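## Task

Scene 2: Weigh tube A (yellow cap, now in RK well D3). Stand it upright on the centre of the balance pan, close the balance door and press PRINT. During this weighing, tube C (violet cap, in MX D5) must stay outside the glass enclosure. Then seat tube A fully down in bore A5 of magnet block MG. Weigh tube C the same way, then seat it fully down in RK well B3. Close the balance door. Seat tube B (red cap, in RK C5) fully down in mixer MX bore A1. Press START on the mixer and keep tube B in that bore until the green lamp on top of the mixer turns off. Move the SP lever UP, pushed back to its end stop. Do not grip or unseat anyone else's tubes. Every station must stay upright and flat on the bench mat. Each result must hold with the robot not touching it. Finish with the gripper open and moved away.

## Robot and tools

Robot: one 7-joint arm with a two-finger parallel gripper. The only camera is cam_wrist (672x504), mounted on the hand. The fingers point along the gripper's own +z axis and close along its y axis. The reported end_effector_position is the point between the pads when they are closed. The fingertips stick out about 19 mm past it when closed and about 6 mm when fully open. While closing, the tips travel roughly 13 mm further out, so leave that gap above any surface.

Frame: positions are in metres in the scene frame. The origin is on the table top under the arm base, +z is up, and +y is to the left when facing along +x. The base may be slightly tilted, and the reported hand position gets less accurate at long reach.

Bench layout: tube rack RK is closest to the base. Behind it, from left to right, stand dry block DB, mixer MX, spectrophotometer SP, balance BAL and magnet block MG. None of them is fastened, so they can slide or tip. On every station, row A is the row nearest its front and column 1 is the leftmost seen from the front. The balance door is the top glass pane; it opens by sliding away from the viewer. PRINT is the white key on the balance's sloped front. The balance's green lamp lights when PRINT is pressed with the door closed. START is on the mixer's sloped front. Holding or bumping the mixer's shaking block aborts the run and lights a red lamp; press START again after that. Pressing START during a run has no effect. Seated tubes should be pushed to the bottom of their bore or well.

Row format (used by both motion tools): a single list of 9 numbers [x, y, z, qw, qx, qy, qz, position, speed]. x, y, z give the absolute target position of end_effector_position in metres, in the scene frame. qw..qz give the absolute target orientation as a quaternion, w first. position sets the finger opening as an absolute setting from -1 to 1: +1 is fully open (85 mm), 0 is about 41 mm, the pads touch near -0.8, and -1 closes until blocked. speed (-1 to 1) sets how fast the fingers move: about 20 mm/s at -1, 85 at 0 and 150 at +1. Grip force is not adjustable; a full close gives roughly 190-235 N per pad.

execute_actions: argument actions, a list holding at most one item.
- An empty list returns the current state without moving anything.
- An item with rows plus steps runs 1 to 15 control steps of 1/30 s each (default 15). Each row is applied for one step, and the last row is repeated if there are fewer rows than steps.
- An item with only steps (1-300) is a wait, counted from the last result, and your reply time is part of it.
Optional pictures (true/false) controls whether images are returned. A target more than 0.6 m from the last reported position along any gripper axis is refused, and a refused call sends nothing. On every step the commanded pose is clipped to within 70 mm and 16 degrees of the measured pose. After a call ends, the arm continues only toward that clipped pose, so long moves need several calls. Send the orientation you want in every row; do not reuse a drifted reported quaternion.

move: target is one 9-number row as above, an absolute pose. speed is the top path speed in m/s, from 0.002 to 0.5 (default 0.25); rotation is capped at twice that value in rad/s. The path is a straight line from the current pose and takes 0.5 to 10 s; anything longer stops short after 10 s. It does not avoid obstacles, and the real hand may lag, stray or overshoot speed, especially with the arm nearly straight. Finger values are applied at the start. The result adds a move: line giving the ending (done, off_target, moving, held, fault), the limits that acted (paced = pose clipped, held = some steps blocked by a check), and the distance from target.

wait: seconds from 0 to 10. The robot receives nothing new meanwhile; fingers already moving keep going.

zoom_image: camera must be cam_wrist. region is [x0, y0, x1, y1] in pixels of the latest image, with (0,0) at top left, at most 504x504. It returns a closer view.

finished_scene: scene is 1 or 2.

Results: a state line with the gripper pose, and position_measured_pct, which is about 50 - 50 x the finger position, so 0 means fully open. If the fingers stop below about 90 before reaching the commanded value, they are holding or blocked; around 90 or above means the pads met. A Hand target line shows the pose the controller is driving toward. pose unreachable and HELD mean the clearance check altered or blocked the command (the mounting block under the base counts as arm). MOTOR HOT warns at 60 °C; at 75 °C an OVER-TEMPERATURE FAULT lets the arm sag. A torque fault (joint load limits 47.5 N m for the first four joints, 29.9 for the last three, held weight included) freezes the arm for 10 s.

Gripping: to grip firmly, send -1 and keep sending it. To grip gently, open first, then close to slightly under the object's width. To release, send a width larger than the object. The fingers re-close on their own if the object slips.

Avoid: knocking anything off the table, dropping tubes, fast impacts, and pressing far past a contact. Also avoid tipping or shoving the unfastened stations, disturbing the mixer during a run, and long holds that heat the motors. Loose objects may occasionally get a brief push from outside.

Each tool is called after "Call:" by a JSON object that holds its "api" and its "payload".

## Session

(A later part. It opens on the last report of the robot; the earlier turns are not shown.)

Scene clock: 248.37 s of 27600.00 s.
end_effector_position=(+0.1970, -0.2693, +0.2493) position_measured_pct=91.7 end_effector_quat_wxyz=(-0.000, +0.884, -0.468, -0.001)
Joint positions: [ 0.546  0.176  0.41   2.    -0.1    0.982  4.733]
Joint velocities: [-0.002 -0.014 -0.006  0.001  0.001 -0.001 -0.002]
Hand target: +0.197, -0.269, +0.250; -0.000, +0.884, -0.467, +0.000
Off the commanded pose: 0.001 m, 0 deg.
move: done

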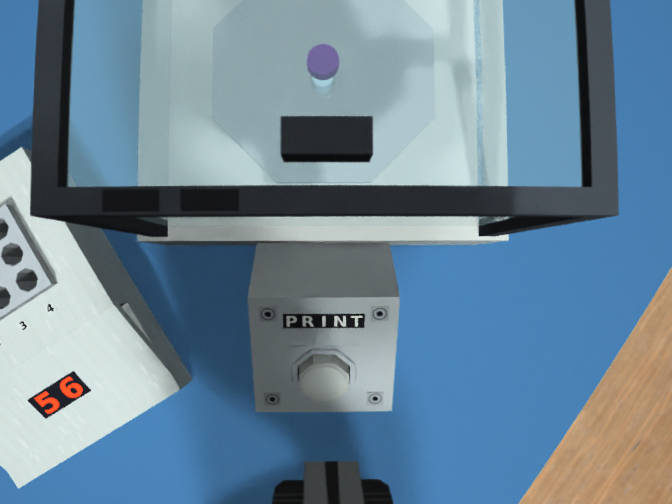

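Call:
{"api": "move", "payload": {"target": [0.1972,-0.2692,0.108,0,0.8842,-0.4672,0,-1,0]}}

Call:
{"api": "move", "payload": {"target": [0.1972,-0.2692,0.094,0,0.8842,-0.4672,0,-1,0], "speed": 0.025}}

Call:
{"api": "move", "payload": {"target": [0.1972,-0.2692,0.26,0,0.8842,-0.4672,0,0,0]}}

Call:
{"api": "move", "payload": {"target": [0.2507,-0.3477,0.26,0,0.8842,-0.4672,0,0,0]}}

Scene clock: 254.90 s of 27600.00 s.
end_effector_position=(+0.1973, -0.2694, +0.1084) position_measured_pct=91.7 end_effector_quat_wxyz=(+0.001, +0.884, -0.467, -0.000)
Joint positions: [ 0.663  0.475  0.3    2.207 -0.312  0.497  4.936]
Joint velocities: [ 0.003  0.004  0.003 -0.    -0.001 -0.     0.001]
Hand target: +0.197, -0.269, +0.108; +0.001, +0.884, -0.467, -0.000
Off the commanded pose: 0.000 m, 0 deg.
move: done

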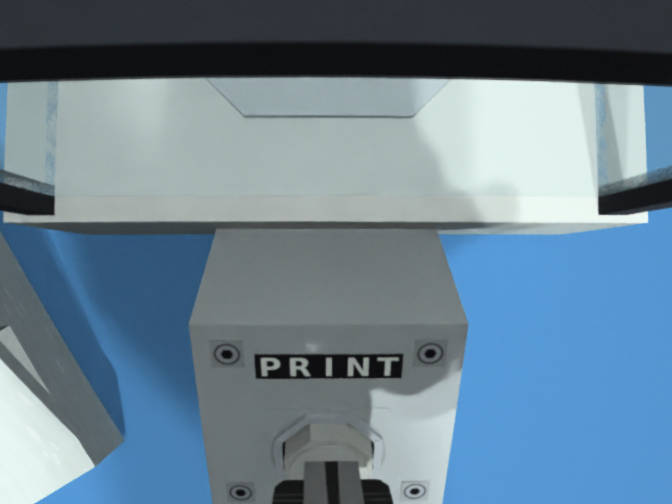

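Scene clock: 255.70 s of 27600.00 s.
end_effector_position=(+0.1974, -0.2695, +0.0949) position_measured_pct=91.7 end_effector_quat_wxyz=(+0.000, +0.884, -0.467, +0.001)
Joint positions: [ 0.686  0.508  0.272  2.219 -0.337  0.449  4.958]
Joint velocities: [ 0.002  0.001  0.    -0.001 -0.002  0.    -0.   ]
Hand target: +0.197, -0.269, +0.094; +0.000, +0.884, -0.467, -0.000
Off the commanded pose: 0.001 m, 0 deg.
move: done

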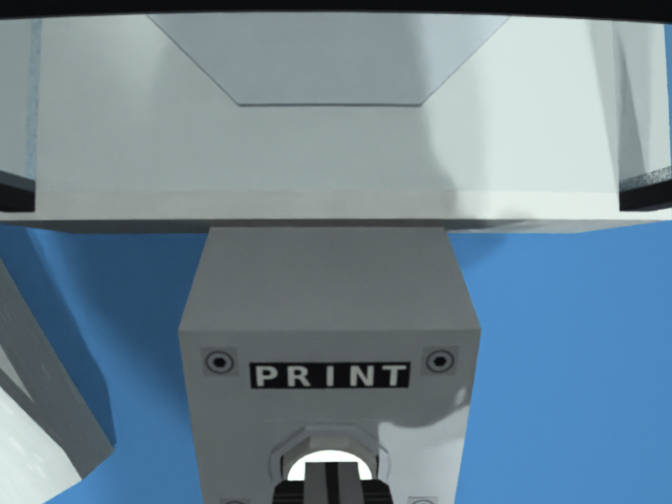

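Scene clock: 256.83 s of 27600.00 s.
end_effector_position=(+0.1973, -0.2689, +0.2596) position_measured_pct=50.0 end_effector_quat_wxyz=(-0.001, +0.884, -0.467, +0.000)
Joint positions: [ 0.542  0.16   0.411  1.98  -0.091  1.016  4.723]
Joint velocities: [-0.    -0.005 -0.003 -0.     0.001  0.    -0.   ]
Hand target: +0.197, -0.269, +0.260; -0.001, +0.884, -0.467, +0.000
Off the commanded pose: 0.000 m, 0 deg.
move: done

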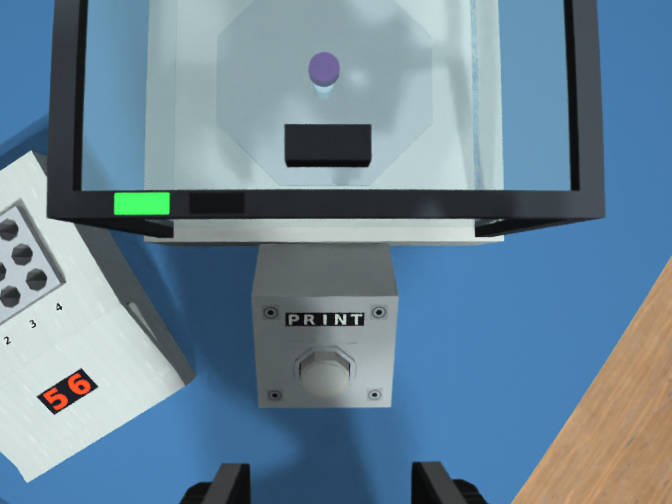

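Scene clock: 257.67 s of 27600.00 s.
end_effector_position=(+0.2509, -0.3476, +0.2607) position_measured_pct=50.0 end_effector_quat_wxyz=(+0.000, +0.884, -0.467, +0.000)
Joint positions: [ 0.62   0.376  0.41   1.695 -0.178  1.104  4.813]
Joint velocities: [ 0.003  0.012  0.003 -0.002 -0.001  0.001  0.001]
Hand target: +0.251, -0.348, +0.260; +0.000, +0.884, -0.467, -0.000
Off the commanded pose: 0.001 m, 0 deg.
move: done

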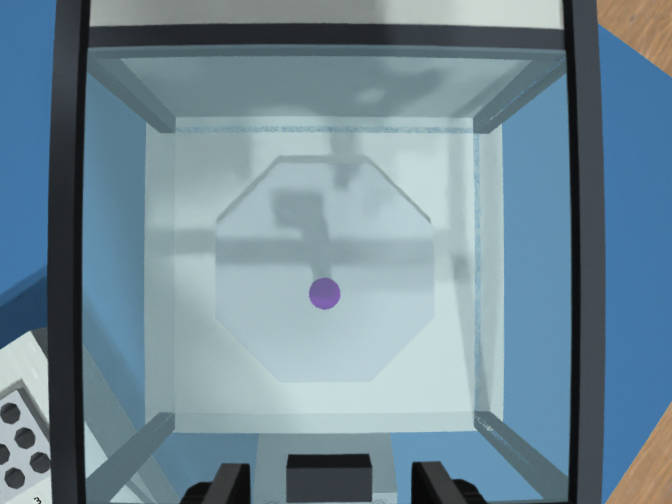

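Call:
{"api": "move", "payload": {"target": [0.2507,-0.3477,0.235,0,0.8842,-0.4672,0,0,0], "speed": 0.12}}

Call:
{"api": "move", "payload": {"target": [0.2507,-0.3477,0.235,0,0.8842,-0.4672,0,-0.4,0]}}

Call:
{"api": "move", "payload": {"target": [0.3132,-0.4394,0.235,0,0.8842,-0.4672,0,-0.4,0], "speed": 0.08}}

Call:
{"api": "move", "payload": {"target": [0.3132,-0.4394,0.235,0,0.8842,-0.4672,0,-0.1,0]}}

Call:
{"api": "move", "payload": {"target": [0.3132,-0.4394,0.258,0,0.8842,-0.4672,0,-0.1,0], "speed": 0.12}}

Call:
{"api": "move", "payload": {"target": [0.2789,-0.389,0.258,0,0.8842,-0.4672,0,-0.3,0]}}

Call:
{"api": "move", "payload": {"target": [0.2789,-0.389,0.1315,0,0.8842,-0.4672,0,-0.3,0], "speed": 0.2}}

Call:
{"api": "move", "payload": {"target": [0.2789,-0.389,0.1315,0,0.8842,-0.4672,0,-0.66,-0.5]}}

Call:
{"api": "move", "payload": {"target": [0.2789,-0.389,0.288,0,0.8842,-0.4672,0,-0.66,-0.5]}}

Call:
{"api": "move", "payload": {"target": [0.26,-0.24,0.285,0,0.83,-0.558,0,-0.66,-0.5], "speed": 0.3}}

Call:
{"api": "move", "payload": {"target": [0.2577,0.0051,0.125,0,0.7272,-0.6864,0,-0.66,-0.5], "speed": 0.35}}

Call:
{"api": "move", "payload": {"target": [0.2577,0.0051,0.088,0,0.7272,-0.6864,0,-0.66,-0.5], "speed": 0.1}}

Scene clock: 280.83 s of 27600.00 s.
end_effector_position=(+0.2508, -0.3477, +0.2351) position_measured_pct=50.0 end_effector_quat_wxyz=(+0.000, +0.884, -0.467, +0.000)
Joint positions: [ 0.628  0.408  0.401  1.741 -0.196  1.03   4.829]
Joint velocities: [ 0.001  0.001  0.002  0.001 -0.    -0.001  0.001]
Hand target: +0.251, -0.348, +0.235; +0.000, +0.884, -0.467, -0.000
Off the commanded pose: 0.000 m, 0 deg.
move: done

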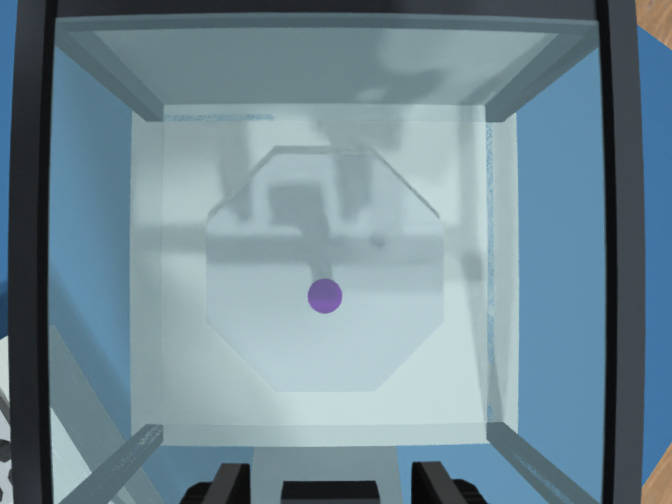

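Scene clock: 281.53 s of 27600.00 s.
end_effector_position=(+0.2510, -0.3476, +0.2352) position_measured_pct=67.9 end_effector_quat_wxyz=(-0.000, +0.884, -0.467, +0.000)
Joint positions: [ 0.628  0.408  0.401  1.741 -0.197  1.03   4.829]
Joint velocities: [-0.001 -0.     0.001 -0.    -0.    -0.001 -0.001]
Hand target: +0.251, -0.348, +0.235; +0.000, +0.884, -0.467, -0.000
Off the commanded pose: 0.000 m, 0 deg.
move: done

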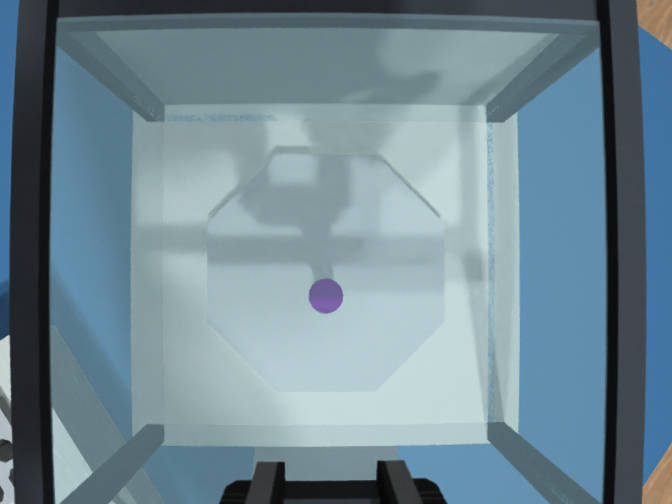

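Scene clock: 283.23 s of 27600.00 s.
end_effector_position=(+0.3134, -0.4392, +0.2358) position_measured_pct=67.9 end_effector_quat_wxyz=(+0.000, +0.884, -0.467, +0.000)
Joint positions: [ 0.717  0.648  0.382  1.331 -0.256  1.209  4.847]
Joint velocities: [ 0.001  0.003 -0.    -0.005 -0.001  0.001 -0.   ]
Hand target: +0.313, -0.439, +0.235; +0.000, +0.884, -0.467, -0.000
Off the commanded pose: 0.001 m, 0 deg.
move: done

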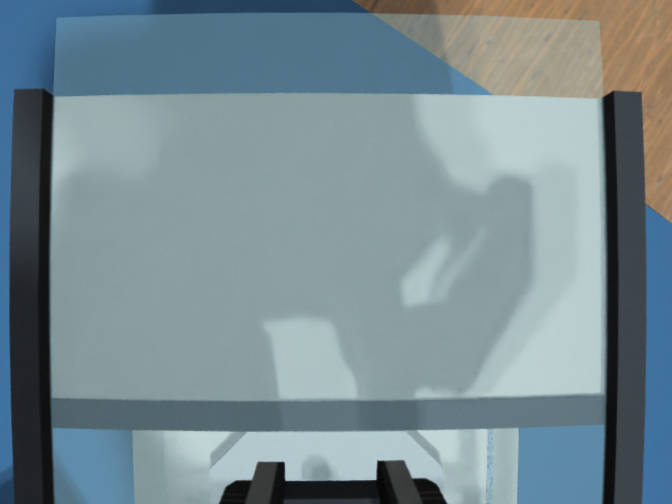

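Scene clock: 283.93 s of 27600.00 s.
end_effector_position=(+0.3132, -0.4394, +0.2350) position_measured_pct=54.8 end_effector_quat_wxyz=(+0.000, +0.884, -0.467, +0.000)
Joint positions: [ 0.718  0.649  0.382  1.331 -0.257  1.208  4.848]
Joint velocities: [-0.001 -0.     0.001 -0.    -0.     0.002 -0.001]
Hand target: +0.313, -0.439, +0.235; +0.000, +0.884, -0.467, -0.000
Off the commanded pose: 0.000 m, 0 deg.
move: done

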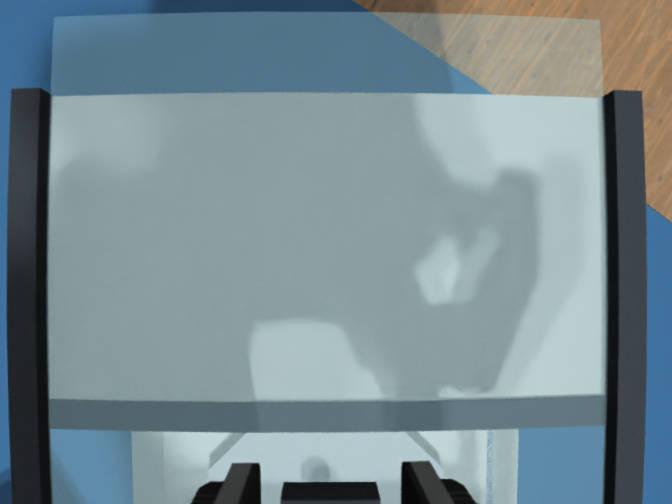

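Scene clock: 284.63 s of 27600.00 s.
end_effector_position=(+0.3132, -0.4394, +0.2580) position_measured_pct=54.8 end_effector_quat_wxyz=(-0.000, +0.884, -0.467, -0.000)
Joint positions: [ 0.717  0.629  0.388  1.289 -0.249  1.269  4.84 ]
Joint velocities: [ 0.001 -0.    -0.    -0.    -0.     0.001  0.001]
Hand target: +0.313, -0.439, +0.258; -0.000, +0.884, -0.467, +0.000
Off the commanded pose: 0.000 m, 0 deg.
move: done

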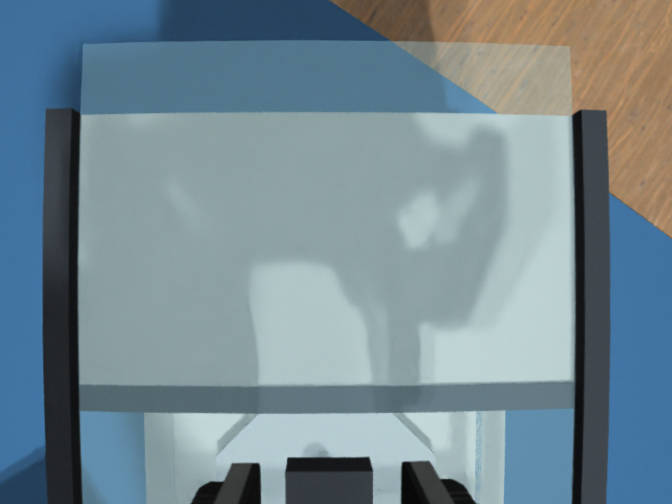

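Scene clock: 285.43 s of 27600.00 s.
end_effector_position=(+0.2787, -0.3891, +0.2575) position_measured_pct=65.1 end_effector_quat_wxyz=(-0.000, +0.884, -0.467, -0.000)
Joint positions: [ 0.666  0.492  0.399  1.528 -0.215  1.165  4.835]
Joint velocities: [-0.003 -0.009 -0.002  0.002  0.001 -0.001 -0.001]
Hand target: +0.279, -0.389, +0.258; -0.000, +0.884, -0.467, +0.000
Off the commanded pose: 0.001 m, 0 deg.
move: done

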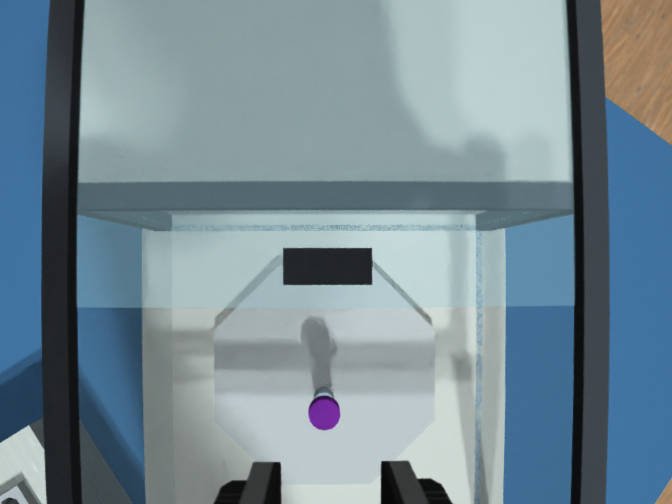

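Scene clock: 286.43 s of 27600.00 s.
end_effector_position=(+0.2791, -0.3892, +0.1319) position_measured_pct=65.1 end_effector_quat_wxyz=(+0.000, +0.884, -0.467, +0.000)
Joint positions: [ 0.701  0.658  0.339  1.703 -0.296  0.83   4.905]
Joint velocities: [ 0.003  0.006  0.002  0.    -0.    -0.001  0.001]
Hand target: +0.279, -0.389, +0.132; +0.000, +0.884, -0.467, -0.000
Off the commanded pose: 0.000 m, 0 deg.
move: done

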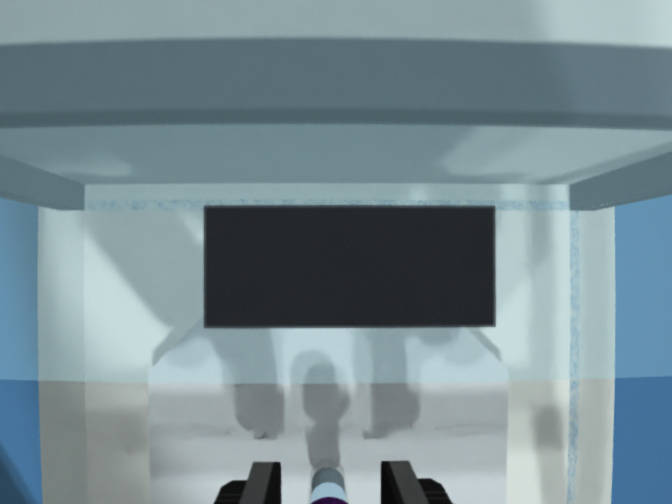

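Scene clock: 287.13 s of 27600.00 s.
end_effector_position=(+0.2790, -0.3891, +0.1317) position_measured_pct=80.6 end_effector_quat_wxyz=(+0.000, +0.884, -0.467, +0.000)
Joint positions: [ 0.701  0.658  0.339  1.703 -0.297  0.829  4.905]
Joint velocities: [ 0.001  0.    -0.001  0.     0.     0.    -0.001]
Hand target: +0.279, -0.389, +0.131; +0.000, +0.884, -0.467, -0.000
Off the commanded pose: 0.000 m, 0 deg.
move: done

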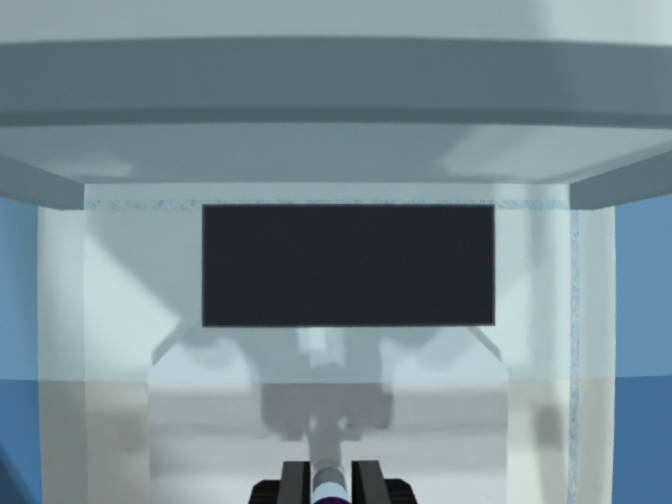

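Scene clock: 288.17 s of 27600.00 s.
end_effector_position=(+0.2789, -0.3888, +0.2878) position_measured_pct=80.6 end_effector_quat_wxyz=(-0.000, +0.884, -0.467, +0.000)
Joint positions: [ 0.662  0.463  0.408  1.468 -0.202  1.249  4.822]
Joint velocities: [ 0.001 -0.001  0.    -0.001  0.     0.     0.001]
Hand target: +0.279, -0.389, +0.288; -0.000, +0.884, -0.467, +0.000
Off the commanded pose: 0.000 m, 0 deg.
move: done

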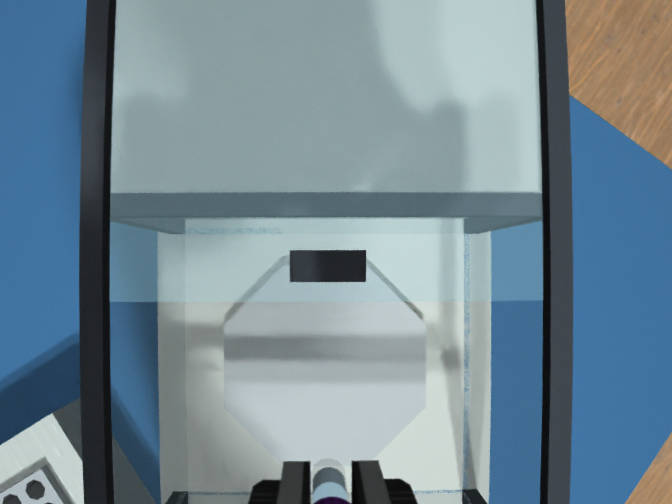

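Scene clock: 289.27 s of 27600.00 s.
end_effector_position=(+0.2600, -0.2400, +0.2846) position_measured_pct=80.6 end_effector_quat_wxyz=(-0.001, +0.830, -0.558, -0.000)
Joint positions: [ 0.367  0.17   0.401  1.873 -0.089  1.11   4.317]
Joint velocities: [-0.001 -0.005 -0.003  0.001  0.001  0.    -0.002]
Hand target: +0.260, -0.240, +0.285; -0.001, +0.830, -0.558, +0.000
Off the commanded pose: 0.000 m, 0 deg.
move: done

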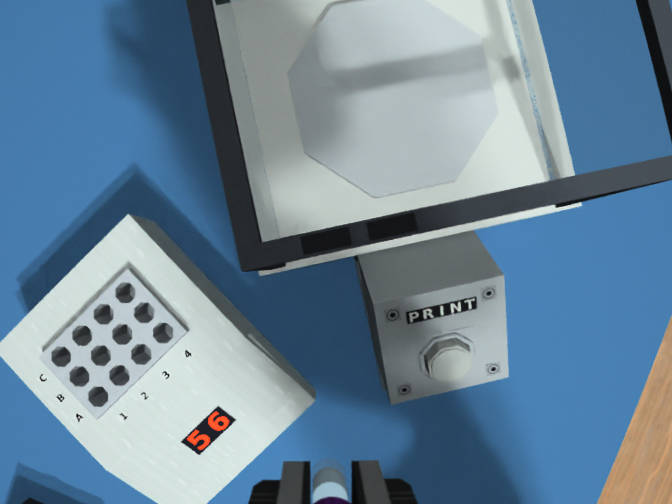

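Scene clock: 290.67 s of 27600.00 s.
end_effector_position=(+0.2584, +0.0046, +0.1253) position_measured_pct=80.6 end_effector_quat_wxyz=(-0.002, +0.726, -0.687, +0.000)
Joint positions: [-0.22   0.29   0.156  2.422 -0.127  0.423  3.229]
Joint velocities: [-0.017  0.009 -0.015  0.001  0.012 -0.001 -0.016]
Hand target: +0.258, +0.005, +0.125; -0.001, +0.727, -0.686, -0.000
Off the commanded pose: 0.001 m, 0 deg.
move: done

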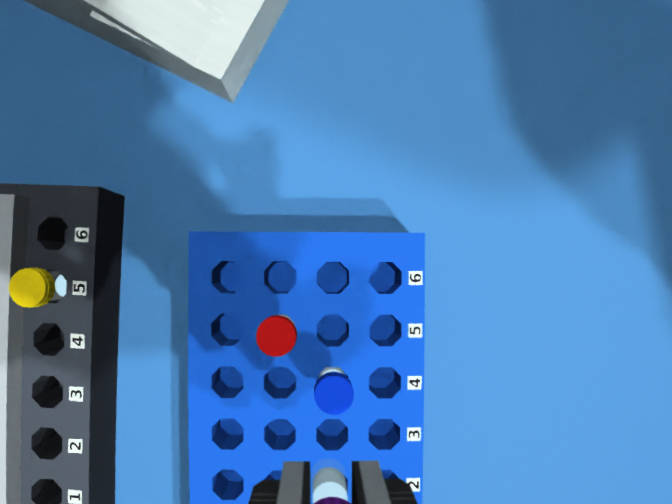

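Scene clock: 291.43 s of 27600.00 s.
end_effector_position=(+0.2580, +0.0052, +0.0883) position_measured_pct=80.6 end_effector_quat_wxyz=(-0.000, +0.727, -0.686, +0.000)
Joint positions: [-0.173  0.417  0.097  2.462 -0.177  0.255  3.274]
Joint velocities: [ 0.006  0.009  0.002  0.    -0.002  0.002  0.003]
Hand target: +0.258, +0.005, +0.088; +0.000, +0.727, -0.686, +0.000
Off the commanded pose: 0.000 m, 0 deg.
move: done

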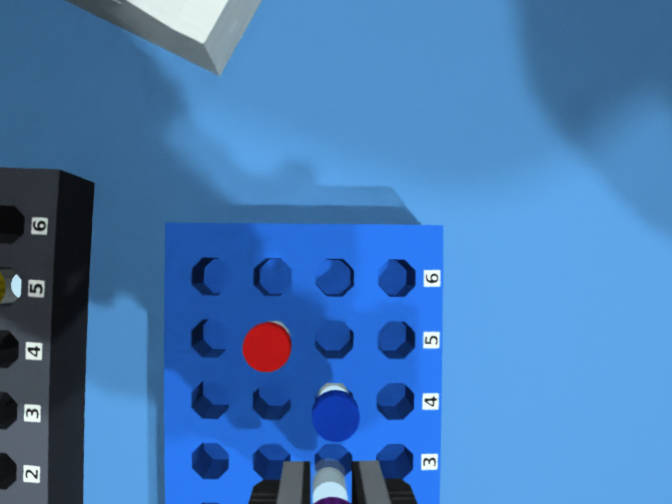

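Call:
{"api": "move", "payload": {"target": [0.2559,0.0038,0.086,0,0.7272,-0.6864,0,-0.66,-0.5], "speed": 0.05}}

Call:
{"api": "zoom_image", "payload": {"camera": "cam_wrist", "region": [180,380,480,504]}}

Scene clock: 302.40 s of 27600.00 s.
end_effector_position=(+0.2559, +0.0038, +0.0860) position_measured_pct=80.6 end_effector_quat_wxyz=(-0.000, +0.727, -0.686, +0.000)
Joint positions: [-0.163  0.424  0.091  2.47  -0.179  0.242  3.28 ]
Joint velocities: [ 0.001 -0.     0.     0.    -0.001  0.002 -0.001]
Hand target: +0.256, +0.004, +0.086; +0.000, +0.727, -0.686, +0.000
Off the commanded pose: 0.000 m, 0 deg.
move: done

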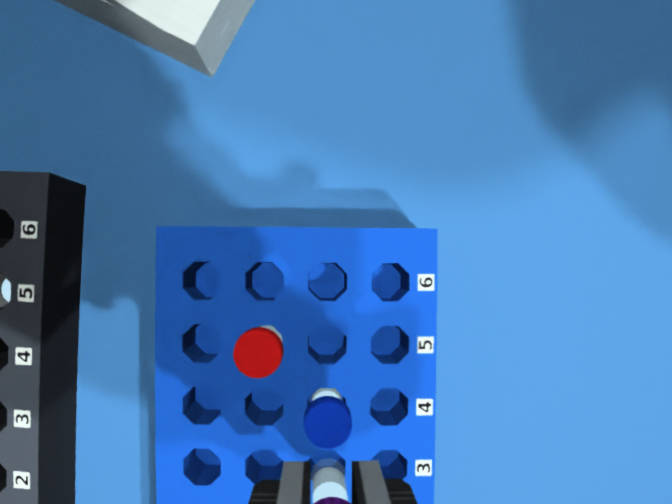

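Region (180, 380, 480, 504) of cam_wrist's 672x504 image, scaled by 1.680; it fills the top 208 rows of this view, and the rest is white.

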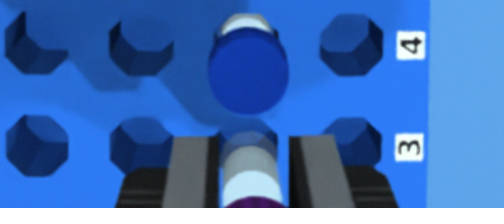

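Call:
{"api": "move", "payload": {"target": [0.2561,0.0038,0.066,0,0.7272,-0.6864,0,-0.66,-0.5], "speed": 0.025}}

Scene clock: 308.57 s of 27600.00 s.
end_effector_position=(+0.2563, +0.0038, +0.0662) position_measured_pct=80.6 end_effector_quat_wxyz=(-0.000, +0.727, -0.686, +0.000)
Joint positions: [-0.131  0.498  0.05   2.484 -0.196  0.151  3.294]
Joint velocities: [ 0.004  0.005 -0.     0.    -0.     0.001  0.001]
Hand target: +0.256, +0.004, +0.066; +0.000, +0.727, -0.686, +0.000
Off the commanded pose: 0.000 m, 0 deg.
move: done

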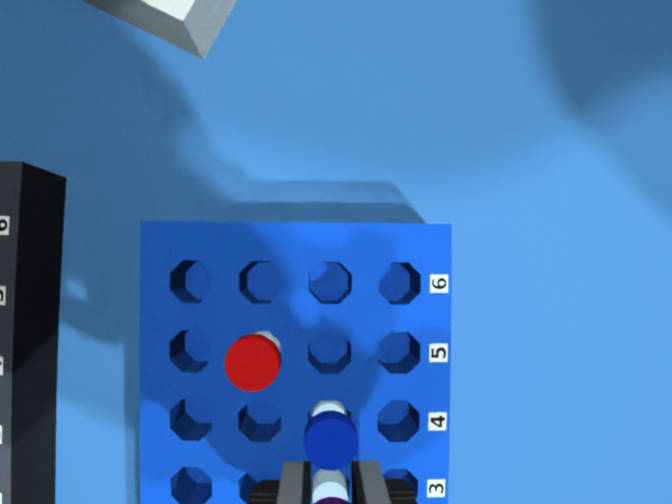

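Call:
{"api": "move", "payload": {"target": [0.2561,0.0038,0.0565,0,0.7272,-0.6864,0,-0.66,-0.5], "speed": 0.025}}

Call:
{"api": "move", "payload": {"target": [0.2561,0.0038,0.0565,0,0.7272,-0.6864,0,-0.45,-0.5]}}

Call:
{"api": "move", "payload": {"target": [0.2561,0.0038,0.09,0,0.7272,-0.6864,0,-0.45,-0.5], "speed": 0.12}}

Call:
{"api": "move", "payload": {"target": [0.2561,0.0048,0.088,0,0.7272,-0.6864,0,-1,0]}}

Call:
{"api": "move", "payload": {"target": [0.2561,0.0048,0.0765,0,0.7272,-0.6864,0,-1,0], "speed": 0.025}}

Call:
{"api": "move", "payload": {"target": [0.2561,0.0048,0.12,0,0.7272,-0.6864,0,-1,0], "speed": 0.15}}

Scene clock: 316.90 s of 27600.00 s.
end_effector_position=(+0.2562, +0.0038, +0.0566) position_measured_pct=80.6 end_effector_quat_wxyz=(-0.000, +0.727, -0.686, +0.000)
Joint positions: [-0.117  0.534  0.032  2.49  -0.201  0.108  3.297]
Joint velocities: [ 0.002  0.004  0.001  0.    -0.    -0.001 -0.001]
Hand target: +0.256, +0.004, +0.057; +0.000, +0.727, -0.686, +0.000
Off the commanded pose: 0.000 m, 0 deg.
move: done

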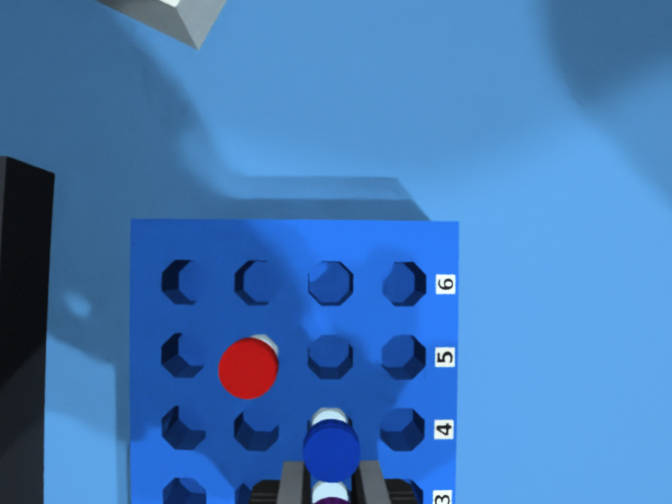

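Scene clock: 317.60 s of 27600.00 s.
end_effector_position=(+0.2561, +0.0038, +0.0565) position_measured_pct=72.6 end_effector_quat_wxyz=(-0.000, +0.727, -0.686, +0.000)
Joint positions: [-0.117  0.535  0.032  2.49  -0.201  0.108  3.297]
Joint velocities: [ 0.001  0.    -0.002  0.     0.     0.002  0.001]
Hand target: +0.256, +0.004, +0.056; +0.000, +0.727, -0.686, +0.000
Off the commanded pose: 0.000 m, 0 deg.
move: done

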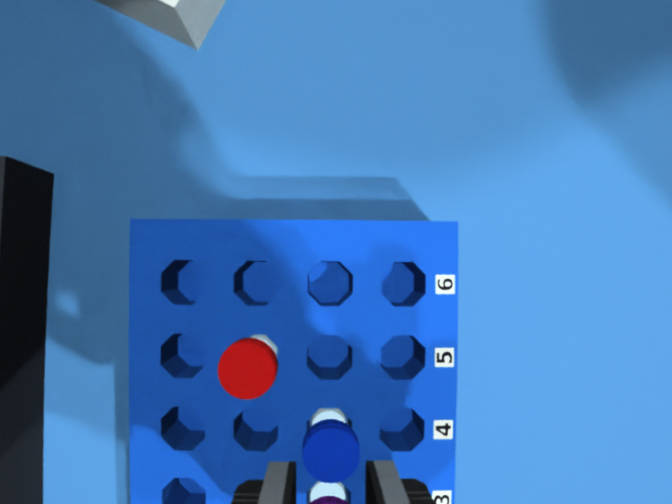

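Scene clock: 318.33 s of 27600.00 s.
end_effector_position=(+0.2558, +0.0036, +0.0896) position_measured_pct=72.6 end_effector_quat_wxyz=(+0.000, +0.727, -0.687, -0.001)
Joint positions: [-0.168  0.411  0.098  2.466 -0.175  0.26   3.277]
Joint velocities: [-0.005 -0.011 -0.001 -0.002  0.002  0.001 -0.003]
Hand target: +0.256, +0.004, +0.090; -0.000, +0.727, -0.686, -0.000
Off the commanded pose: 0.001 m, 0 deg.
move: done

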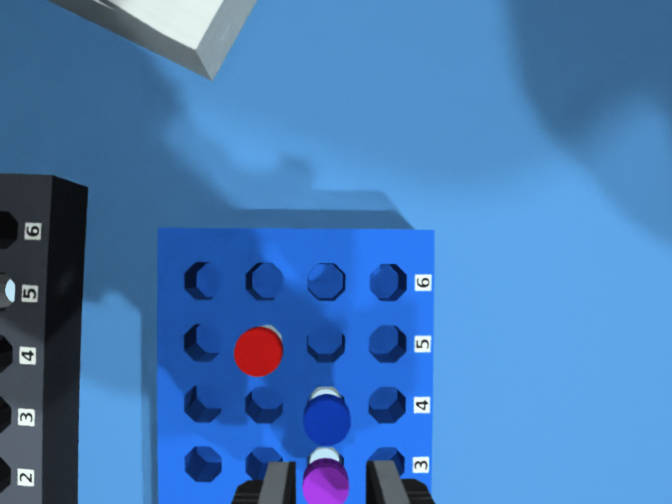

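Scene clock: 319.03 s of 27600.00 s.
end_effector_position=(+0.2561, +0.0048, +0.0880) position_measured_pct=91.7 end_effector_quat_wxyz=(-0.000, +0.727, -0.686, +0.000)
Joint positions: [-0.17   0.417  0.095  2.467 -0.177  0.251  3.275]
Joint velocities: [0.    0.    0.001 0.    0.001 0.001 0.   ]
Hand target: +0.256, +0.005, +0.088; -0.000, +0.727, -0.686, +0.000
Off the commanded pose: 0.000 m, 0 deg.
move: done

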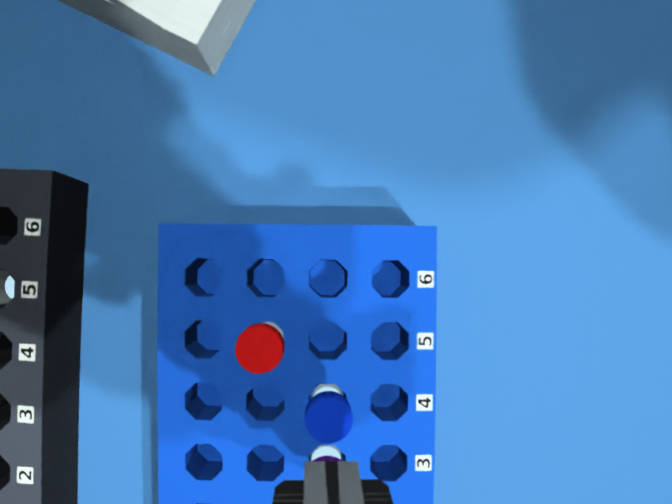

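Scene clock: 319.73 s of 27600.00 s.
end_effector_position=(+0.2563, +0.0049, +0.0767) position_measured_pct=91.7 end_effector_quat_wxyz=(-0.000, +0.727, -0.686, +0.000)
Joint positions: [-0.152  0.459  0.072  2.477 -0.188  0.199  3.284]
Joint velocities: [ 0.003  0.005 -0.001  0.001 -0.001  0.     0.002]
Hand target: +0.256, +0.005, +0.077; +0.000, +0.727, -0.686, +0.000
Off the commanded pose: 0.000 m, 0 deg.
move: done

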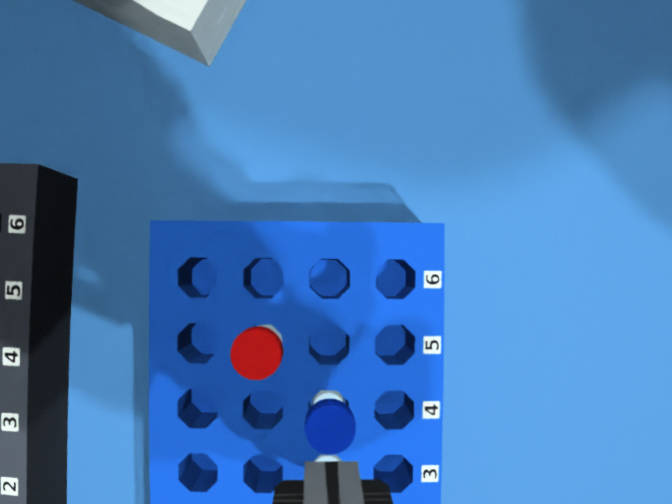

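Scene clock: 320.50 s of 27600.00 s.
end_effector_position=(+0.2558, +0.0047, +0.1196) position_measured_pct=91.7 end_effector_quat_wxyz=(+0.000, +0.727, -0.687, -0.001)
Joint positions: [-0.217  0.306  0.15   2.433 -0.132  0.398  3.234]
Joint velocities: [-0.005 -0.011 -0.004 -0.001  0.003 -0.001 -0.003]
Hand target: +0.256, +0.005, +0.120; -0.000, +0.727, -0.686, -0.000
Off the commanded pose: 0.000 m, 0 deg.
move: done

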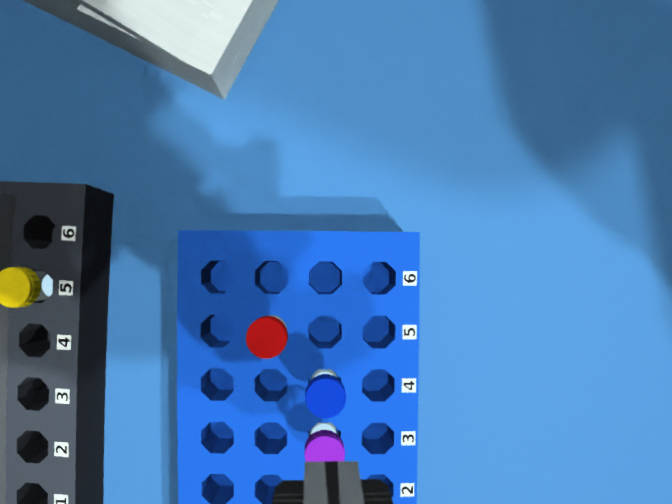

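Call:
{"api": "move", "payload": {"target": [0.2561,0.0048,0.079,0,0.7272,-0.6864,0,-1,0], "speed": 0.12}}

Call:
{"api": "move", "payload": {"target": [0.2561,0.0048,0.0735,0,0.7272,-0.6864,0,-1,0], "speed": 0.012}}

Scene clock: 329.37 s of 27600.00 s.
end_effector_position=(+0.2565, +0.0049, +0.0794) position_measured_pct=91.7 end_effector_quat_wxyz=(-0.000, +0.728, -0.686, +0.001)
Joint positions: [-0.158  0.449  0.079  2.475 -0.187  0.21   3.284]
Joint velocities: [ 0.007  0.011  0.001  0.001 -0.002 -0.002  0.002]
Hand target: +0.256, +0.005, +0.079; +0.000, +0.727, -0.686, +0.000
Off the commanded pose: 0.001 m, 0 deg.
move: done

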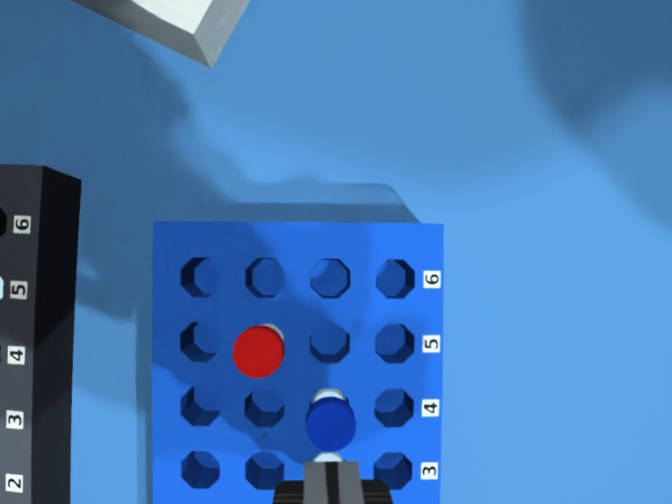

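Scene clock: 330.07 s of 27600.00 s.
end_effector_position=(+0.2573, +0.0051, +0.0759) position_measured_pct=91.7 end_effector_quat_wxyz=(-0.003, +0.727, -0.686, +0.002)
Joint positions: [-0.147  0.461  0.067  2.48  -0.193  0.188  3.288]
Joint velocities: [ 0.003 -0.    -0.001  0.001 -0.001 -0.002  0.   ]
Hand target: +0.256, +0.005, +0.074; +0.000, +0.727, -0.686, +0.000
Off the commanded pose: 0.003 m, 0 deg.
move: done

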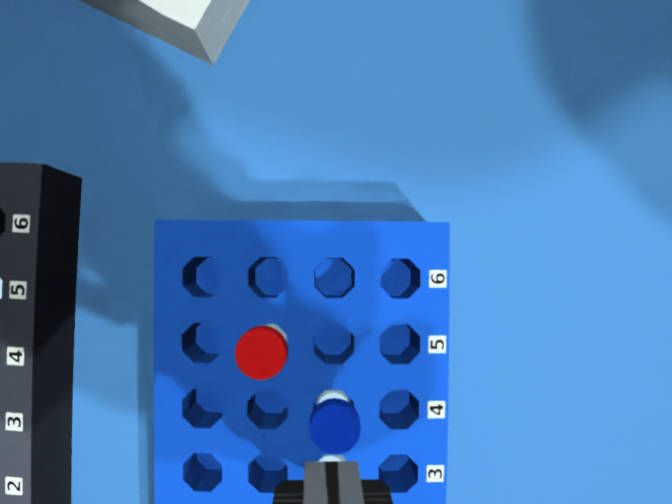

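Call:
{"api": "move", "payload": {"target": [0.2561,0.0,0.12,0,0.7272,-0.6864,0,-1,0], "speed": 0.15}}

Call:
{"api": "move", "payload": {"target": [0.28,-0.23,0.265,0,0.85,-0.527,0,-1,0], "speed": 0.35}}

Call:
{"api": "move", "payload": {"target": [0.3256,-0.4576,0.262,0,0.8842,-0.4672,0,-1,0], "speed": 0.3}}

Call:
{"api": "move", "payload": {"target": [0.3256,-0.4576,0.237,0,0.8842,-0.4672,0,-1,0], "speed": 0.1}}

Call:
{"api": "move", "payload": {"target": [0.2578,-0.3581,0.237,0,0.8842,-0.4672,0,-1,0], "speed": 0.06}}

Call:
{"api": "move", "payload": {"target": [0.2605,-0.362,0.262,0,0.8842,-0.4672,0,-1,0], "speed": 0.15}}

Call:
{"api": "move", "payload": {"target": [0.25,-0.24,0.26,0,0.92,-0.39,0,-1,0], "speed": 0.3}}

Call:
{"api": "move", "payload": {"target": [0.2776,-0.0337,0.12,0,0.9996,0.0288,0,-0.3,0], "speed": 0.35}}

Scene clock: 339.40 s of 27600.00 s.
end_effector_position=(+0.2558, -0.0001, +0.1196) position_measured_pct=91.7 end_effector_quat_wxyz=(+0.000, +0.727, -0.687, -0.001)
Joint positions: [-0.197  0.306  0.149  2.433 -0.131  0.398  3.252]
Joint velocities: [-0.003 -0.01  -0.002 -0.001  0.002  0.003 -0.003]
Hand target: +0.256, +0.000, +0.120; -0.000, +0.727, -0.686, -0.000
Off the commanded pose: 0.001 m, 0 deg.
move: done

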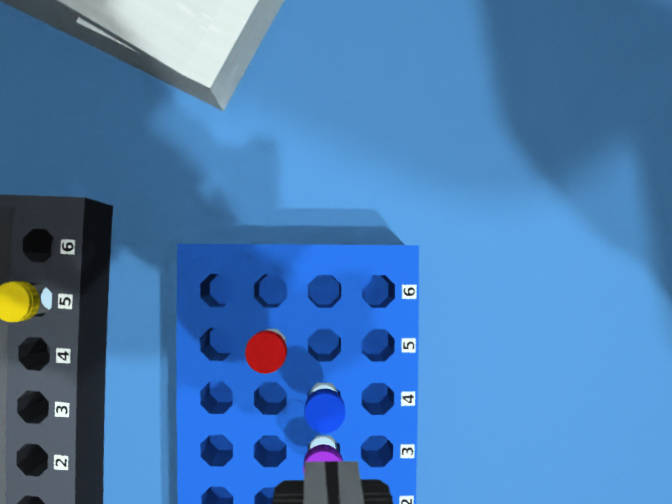

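Scene clock: 340.87 s of 27600.00 s.
end_effector_position=(+0.2797, -0.2301, +0.2651) position_measured_pct=91.7 end_effector_quat_wxyz=(+0.001, +0.850, -0.527, +0.000)
Joint positions: [ 0.356  0.21   0.353  1.891 -0.094  1.051  4.338]
Joint velocities: [ 0.002  0.004  0.002 -0.    -0.001  0.001 -0.   ]
Hand target: +0.280, -0.230, +0.265; +0.001, +0.850, -0.527, -0.000
Off the commanded pose: 0.000 m, 0 deg.
move: done

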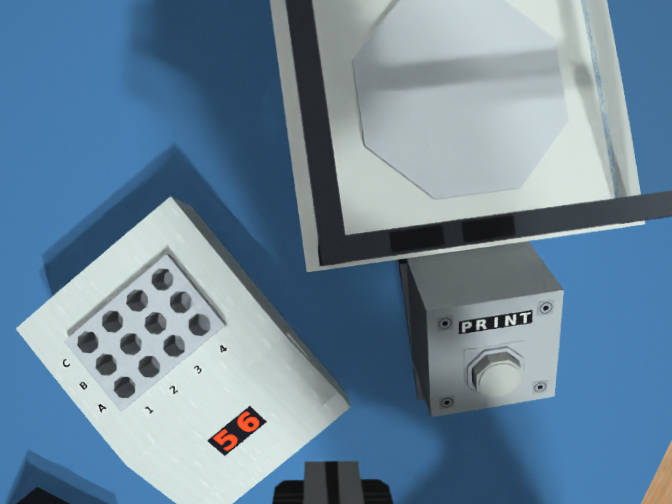

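Scene clock: 342.30 s of 27600.00 s.
end_effector_position=(+0.3256, -0.4576, +0.2627) position_measured_pct=91.7 end_effector_quat_wxyz=(+0.001, +0.884, -0.467, -0.000)
Joint positions: [ 0.746  0.676  0.364  1.182 -0.242  1.323  4.824]
Joint velocities: [-0.     0.004 -0.001 -0.001 -0.001  0.001  0.   ]
Hand target: +0.326, -0.458, +0.262; +0.001, +0.884, -0.467, -0.000
Off the commanded pose: 0.001 m, 0 deg.
move: done

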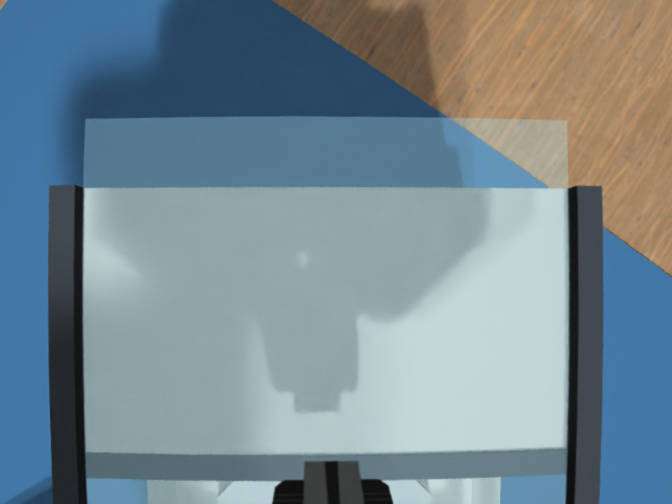

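Scene clock: 343.00 s of 27600.00 s.
end_effector_position=(+0.3256, -0.4576, +0.2370) position_measured_pct=91.7 end_effector_quat_wxyz=(+0.000, +0.884, -0.467, +0.000)
Joint positions: [ 0.747  0.696  0.357  1.231 -0.251  1.256  4.833]
Joint velocities: [-0.     0.     0.001  0.     0.001  0.001 -0.001]
Hand target: +0.326, -0.458, +0.237; +0.000, +0.884, -0.467, -0.000
Off the commanded pose: 0.000 m, 0 deg.
move: done

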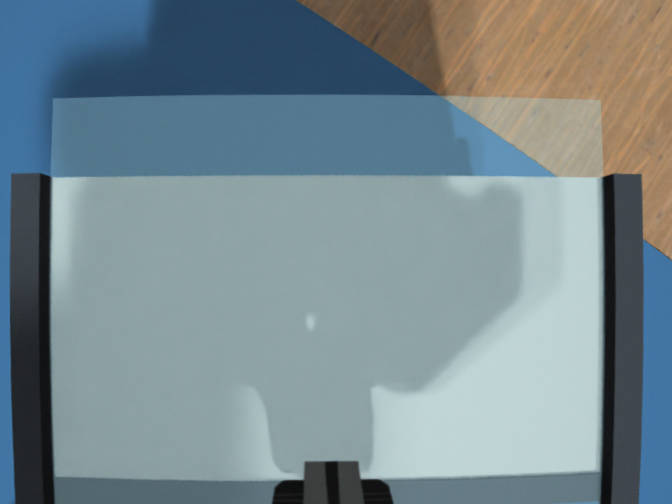

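Scene clock: 345.27 s of 27600.00 s.
end_effector_position=(+0.2586, -0.3595, +0.2370) position_measured_pct=91.7 end_effector_quat_wxyz=(+0.001, +0.884, -0.467, +0.002)
Joint positions: [ 0.655  0.431  0.376  1.694 -0.193  1.048  4.824]
Joint velocities: [-0.001 -0.005 -0.     0.001  0.001 -0.002 -0.001]
Hand target: +0.258, -0.358, +0.237; -0.000, +0.884, -0.467, +0.000
Off the commanded pose: 0.002 m, 0 deg.
move: done

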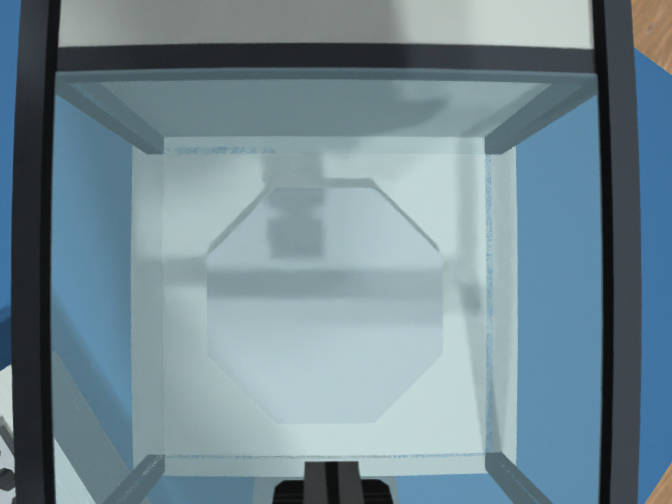

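Scene clock: 345.97 s of 27600.00 s.
end_effector_position=(+0.2605, -0.3620, +0.2619) position_measured_pct=91.7 end_effector_quat_wxyz=(-0.000, +0.884, -0.467, -0.000)
Joint positions: [ 0.651  0.411  0.384  1.634 -0.181  1.129  4.812]
Joint velocities: [ 0.    -0.001  0.    -0.001  0.    -0.001  0.   ]
Hand target: +0.261, -0.362, +0.262; -0.000, +0.884, -0.467, +0.000
Off the commanded pose: 0.000 m, 0 deg.
move: done

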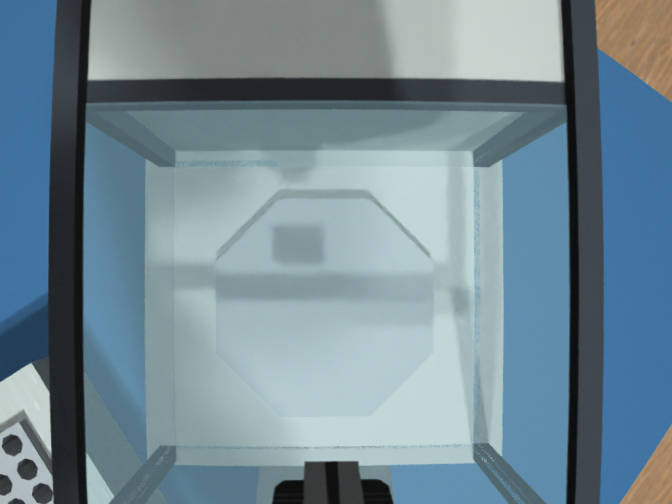

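Scene clock: 346.93 s of 27600.00 s.
end_effector_position=(+0.2501, -0.2400, +0.2596) position_measured_pct=91.7 end_effector_quat_wxyz=(-0.001, +0.921, -0.390, +0.000)
Joint positions: [ 0.46   0.182  0.312  1.943 -0.081  1.023  4.707]
Joint velocities: [-0.    -0.005 -0.003  0.001  0.001  0.001  0.   ]
Hand target: +0.250, -0.240, +0.260; -0.001, +0.921, -0.390, +0.000
Off the commanded pose: 0.000 m, 0 deg.
move: done

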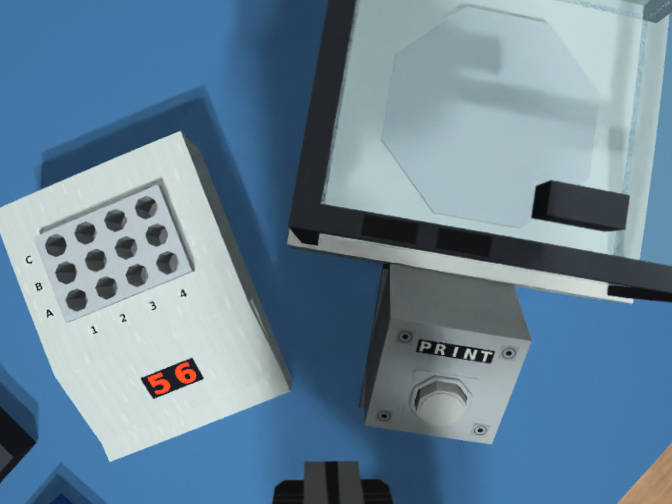

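Scene clock: 348.60 s of 27600.00 s.
end_effector_position=(+0.2781, -0.0338, +0.1203) position_measured_pct=65.1 end_effector_quat_wxyz=(-0.001, +1.000, +0.028, +0.001)
Joint positions: [ 0.072  0.336 -0.02   2.358 -0.005  0.435  4.814]
Joint velocities: [-0.007  0.008 -0.007  0.     0.005 -0.002 -0.006]
Hand target: +0.278, -0.033, +0.120; -0.001, +1.000, +0.029, +0.001
Off the commanded pose: 0.001 m, 0 deg.
move: done

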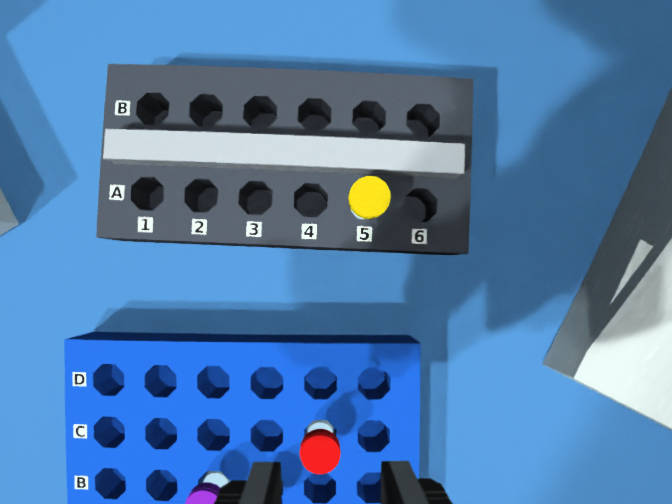

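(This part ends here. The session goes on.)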